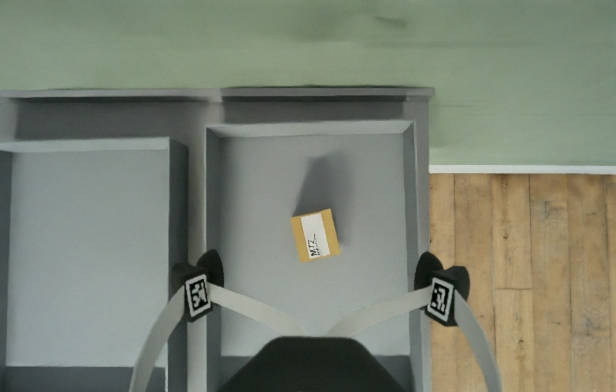

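Request:
execute_actions:
  actions:
    - {"r2":{"base":{"translate_m":-0.5},"joints":{"arm_m":0.1}}}
  cameras: []

Request:
finished_scene:
  scene: 2

Scene clock: 464.53 s.
r1.base_odometry: x=-0.020 y=-1.390 heading=-3.141 (m, m, rad; r1's odometry frame)
r1.turned_by_wheels: +0.000 (rad since the last result)
r1.turned_by_imu: -0.001 (rad since the last result)
r1.base_tilt: forward=-0.4 right=-0.1 (deg)
r1.lidar_m: 0.79 0.94 1.29 2.20 2.31 0.74 0.66 0.74 2.60 2.52 1.30 0.80
r1.base_status: not commanded
r1.joint_positions: lift_m=+0.800 arm_m=+0.001 wrist_yaw_rad=+0.000 wrist_pitch_rad=+0.002 wrist_roll_rad=-0.012 gripper_m=+0.130
r1.joint_status: not commanded
r1.motor_effort: lift_m=+24(24) arm_m=-8(8) wrist_yaw_rad=+2(2) wrist_pitch_rad=-7(6) wrist_roll_rad=-1(2) gripper_m=-1(4) wheel_0=+2(2) wheel_1=+3(3) wheel_2=-2(2) (%)
r1.hand_pose: x=+0.4607 y=-0.0874 z=+0.9773 quat_wxyz=(+1.000, -0.006, +0.001, +0.000) (m; r1's base frame)
r1.wrist_depth_mm: 715 707 707 - - - 683 / 715 707 707 - - - 683 / 715 715 707 - - - 683 / 715 707 707 - - - 683 / 715 707 707 904 - - 683 / 707 707 580 580 574 574 615 / 707 699 707 137 691 683 683
r2.base_odometry: x=+1.262 y=+1.566 heading=+1.000 (m, m, rad; r2's odometry frame)
r2.turned_by_wheels: +0.000 (rad since the last result)
r2.turned_by_imu: -0.002 (rad since the last result)
r2.base_tilt: forward=+0.2 right=+0.5 (deg)
r2.lidar_m: 0.97 1.03 2.04 2.55 2.67 2.97 2.89 2.96 2.26 2.16 2.09 1.53
r2.base_status: done
r2.joint_positions: lift_m=+1.150 arm_m=+0.101 wrist_yaw_rad=+0.000 wrist_pitch_rad=+1.500 wrist_roll_rad=-0.006 gripper_m=+0.110
r2.joint_status: all done
r2.motor_effort: lift_m=+22(23) arm_m=-8(7) wrist_yaw_rad=+0(1) wrist_pitch_rad=+0(3) wrist_roll_rad=+0(3) gripper_m=-2(2) wheel_0=-5(11) wheel_1=-3(9) wheel_2=+3(13) (%)
r2.hand_pose: x=+0.2926 y=-0.0874 z=+1.0402 quat_wxyz=(+0.732, -0.002, +0.682, +0.002) (m; r2's base frame)
r2.wrist_depth_mm: 1336 1336 1308 1308 1308 1281 1255 / 1308 1308 1308 1281 1281 1255 1255 / 1336 1308 1281 1281 1255 1255 1255 / 1308 1308 1281 1255 1255 1255 1255 / 1281 1281 1255 1255 1229 1229 1229 / 1281 1281 203 1042 1255 1205 1205 / 1281 1255 1255 105 1229 1205 1182
pictures: none
No camera images: the call's "cameras" was empty. Leave "cameras" out to get every camera's image.

The scene is finished: the task was done.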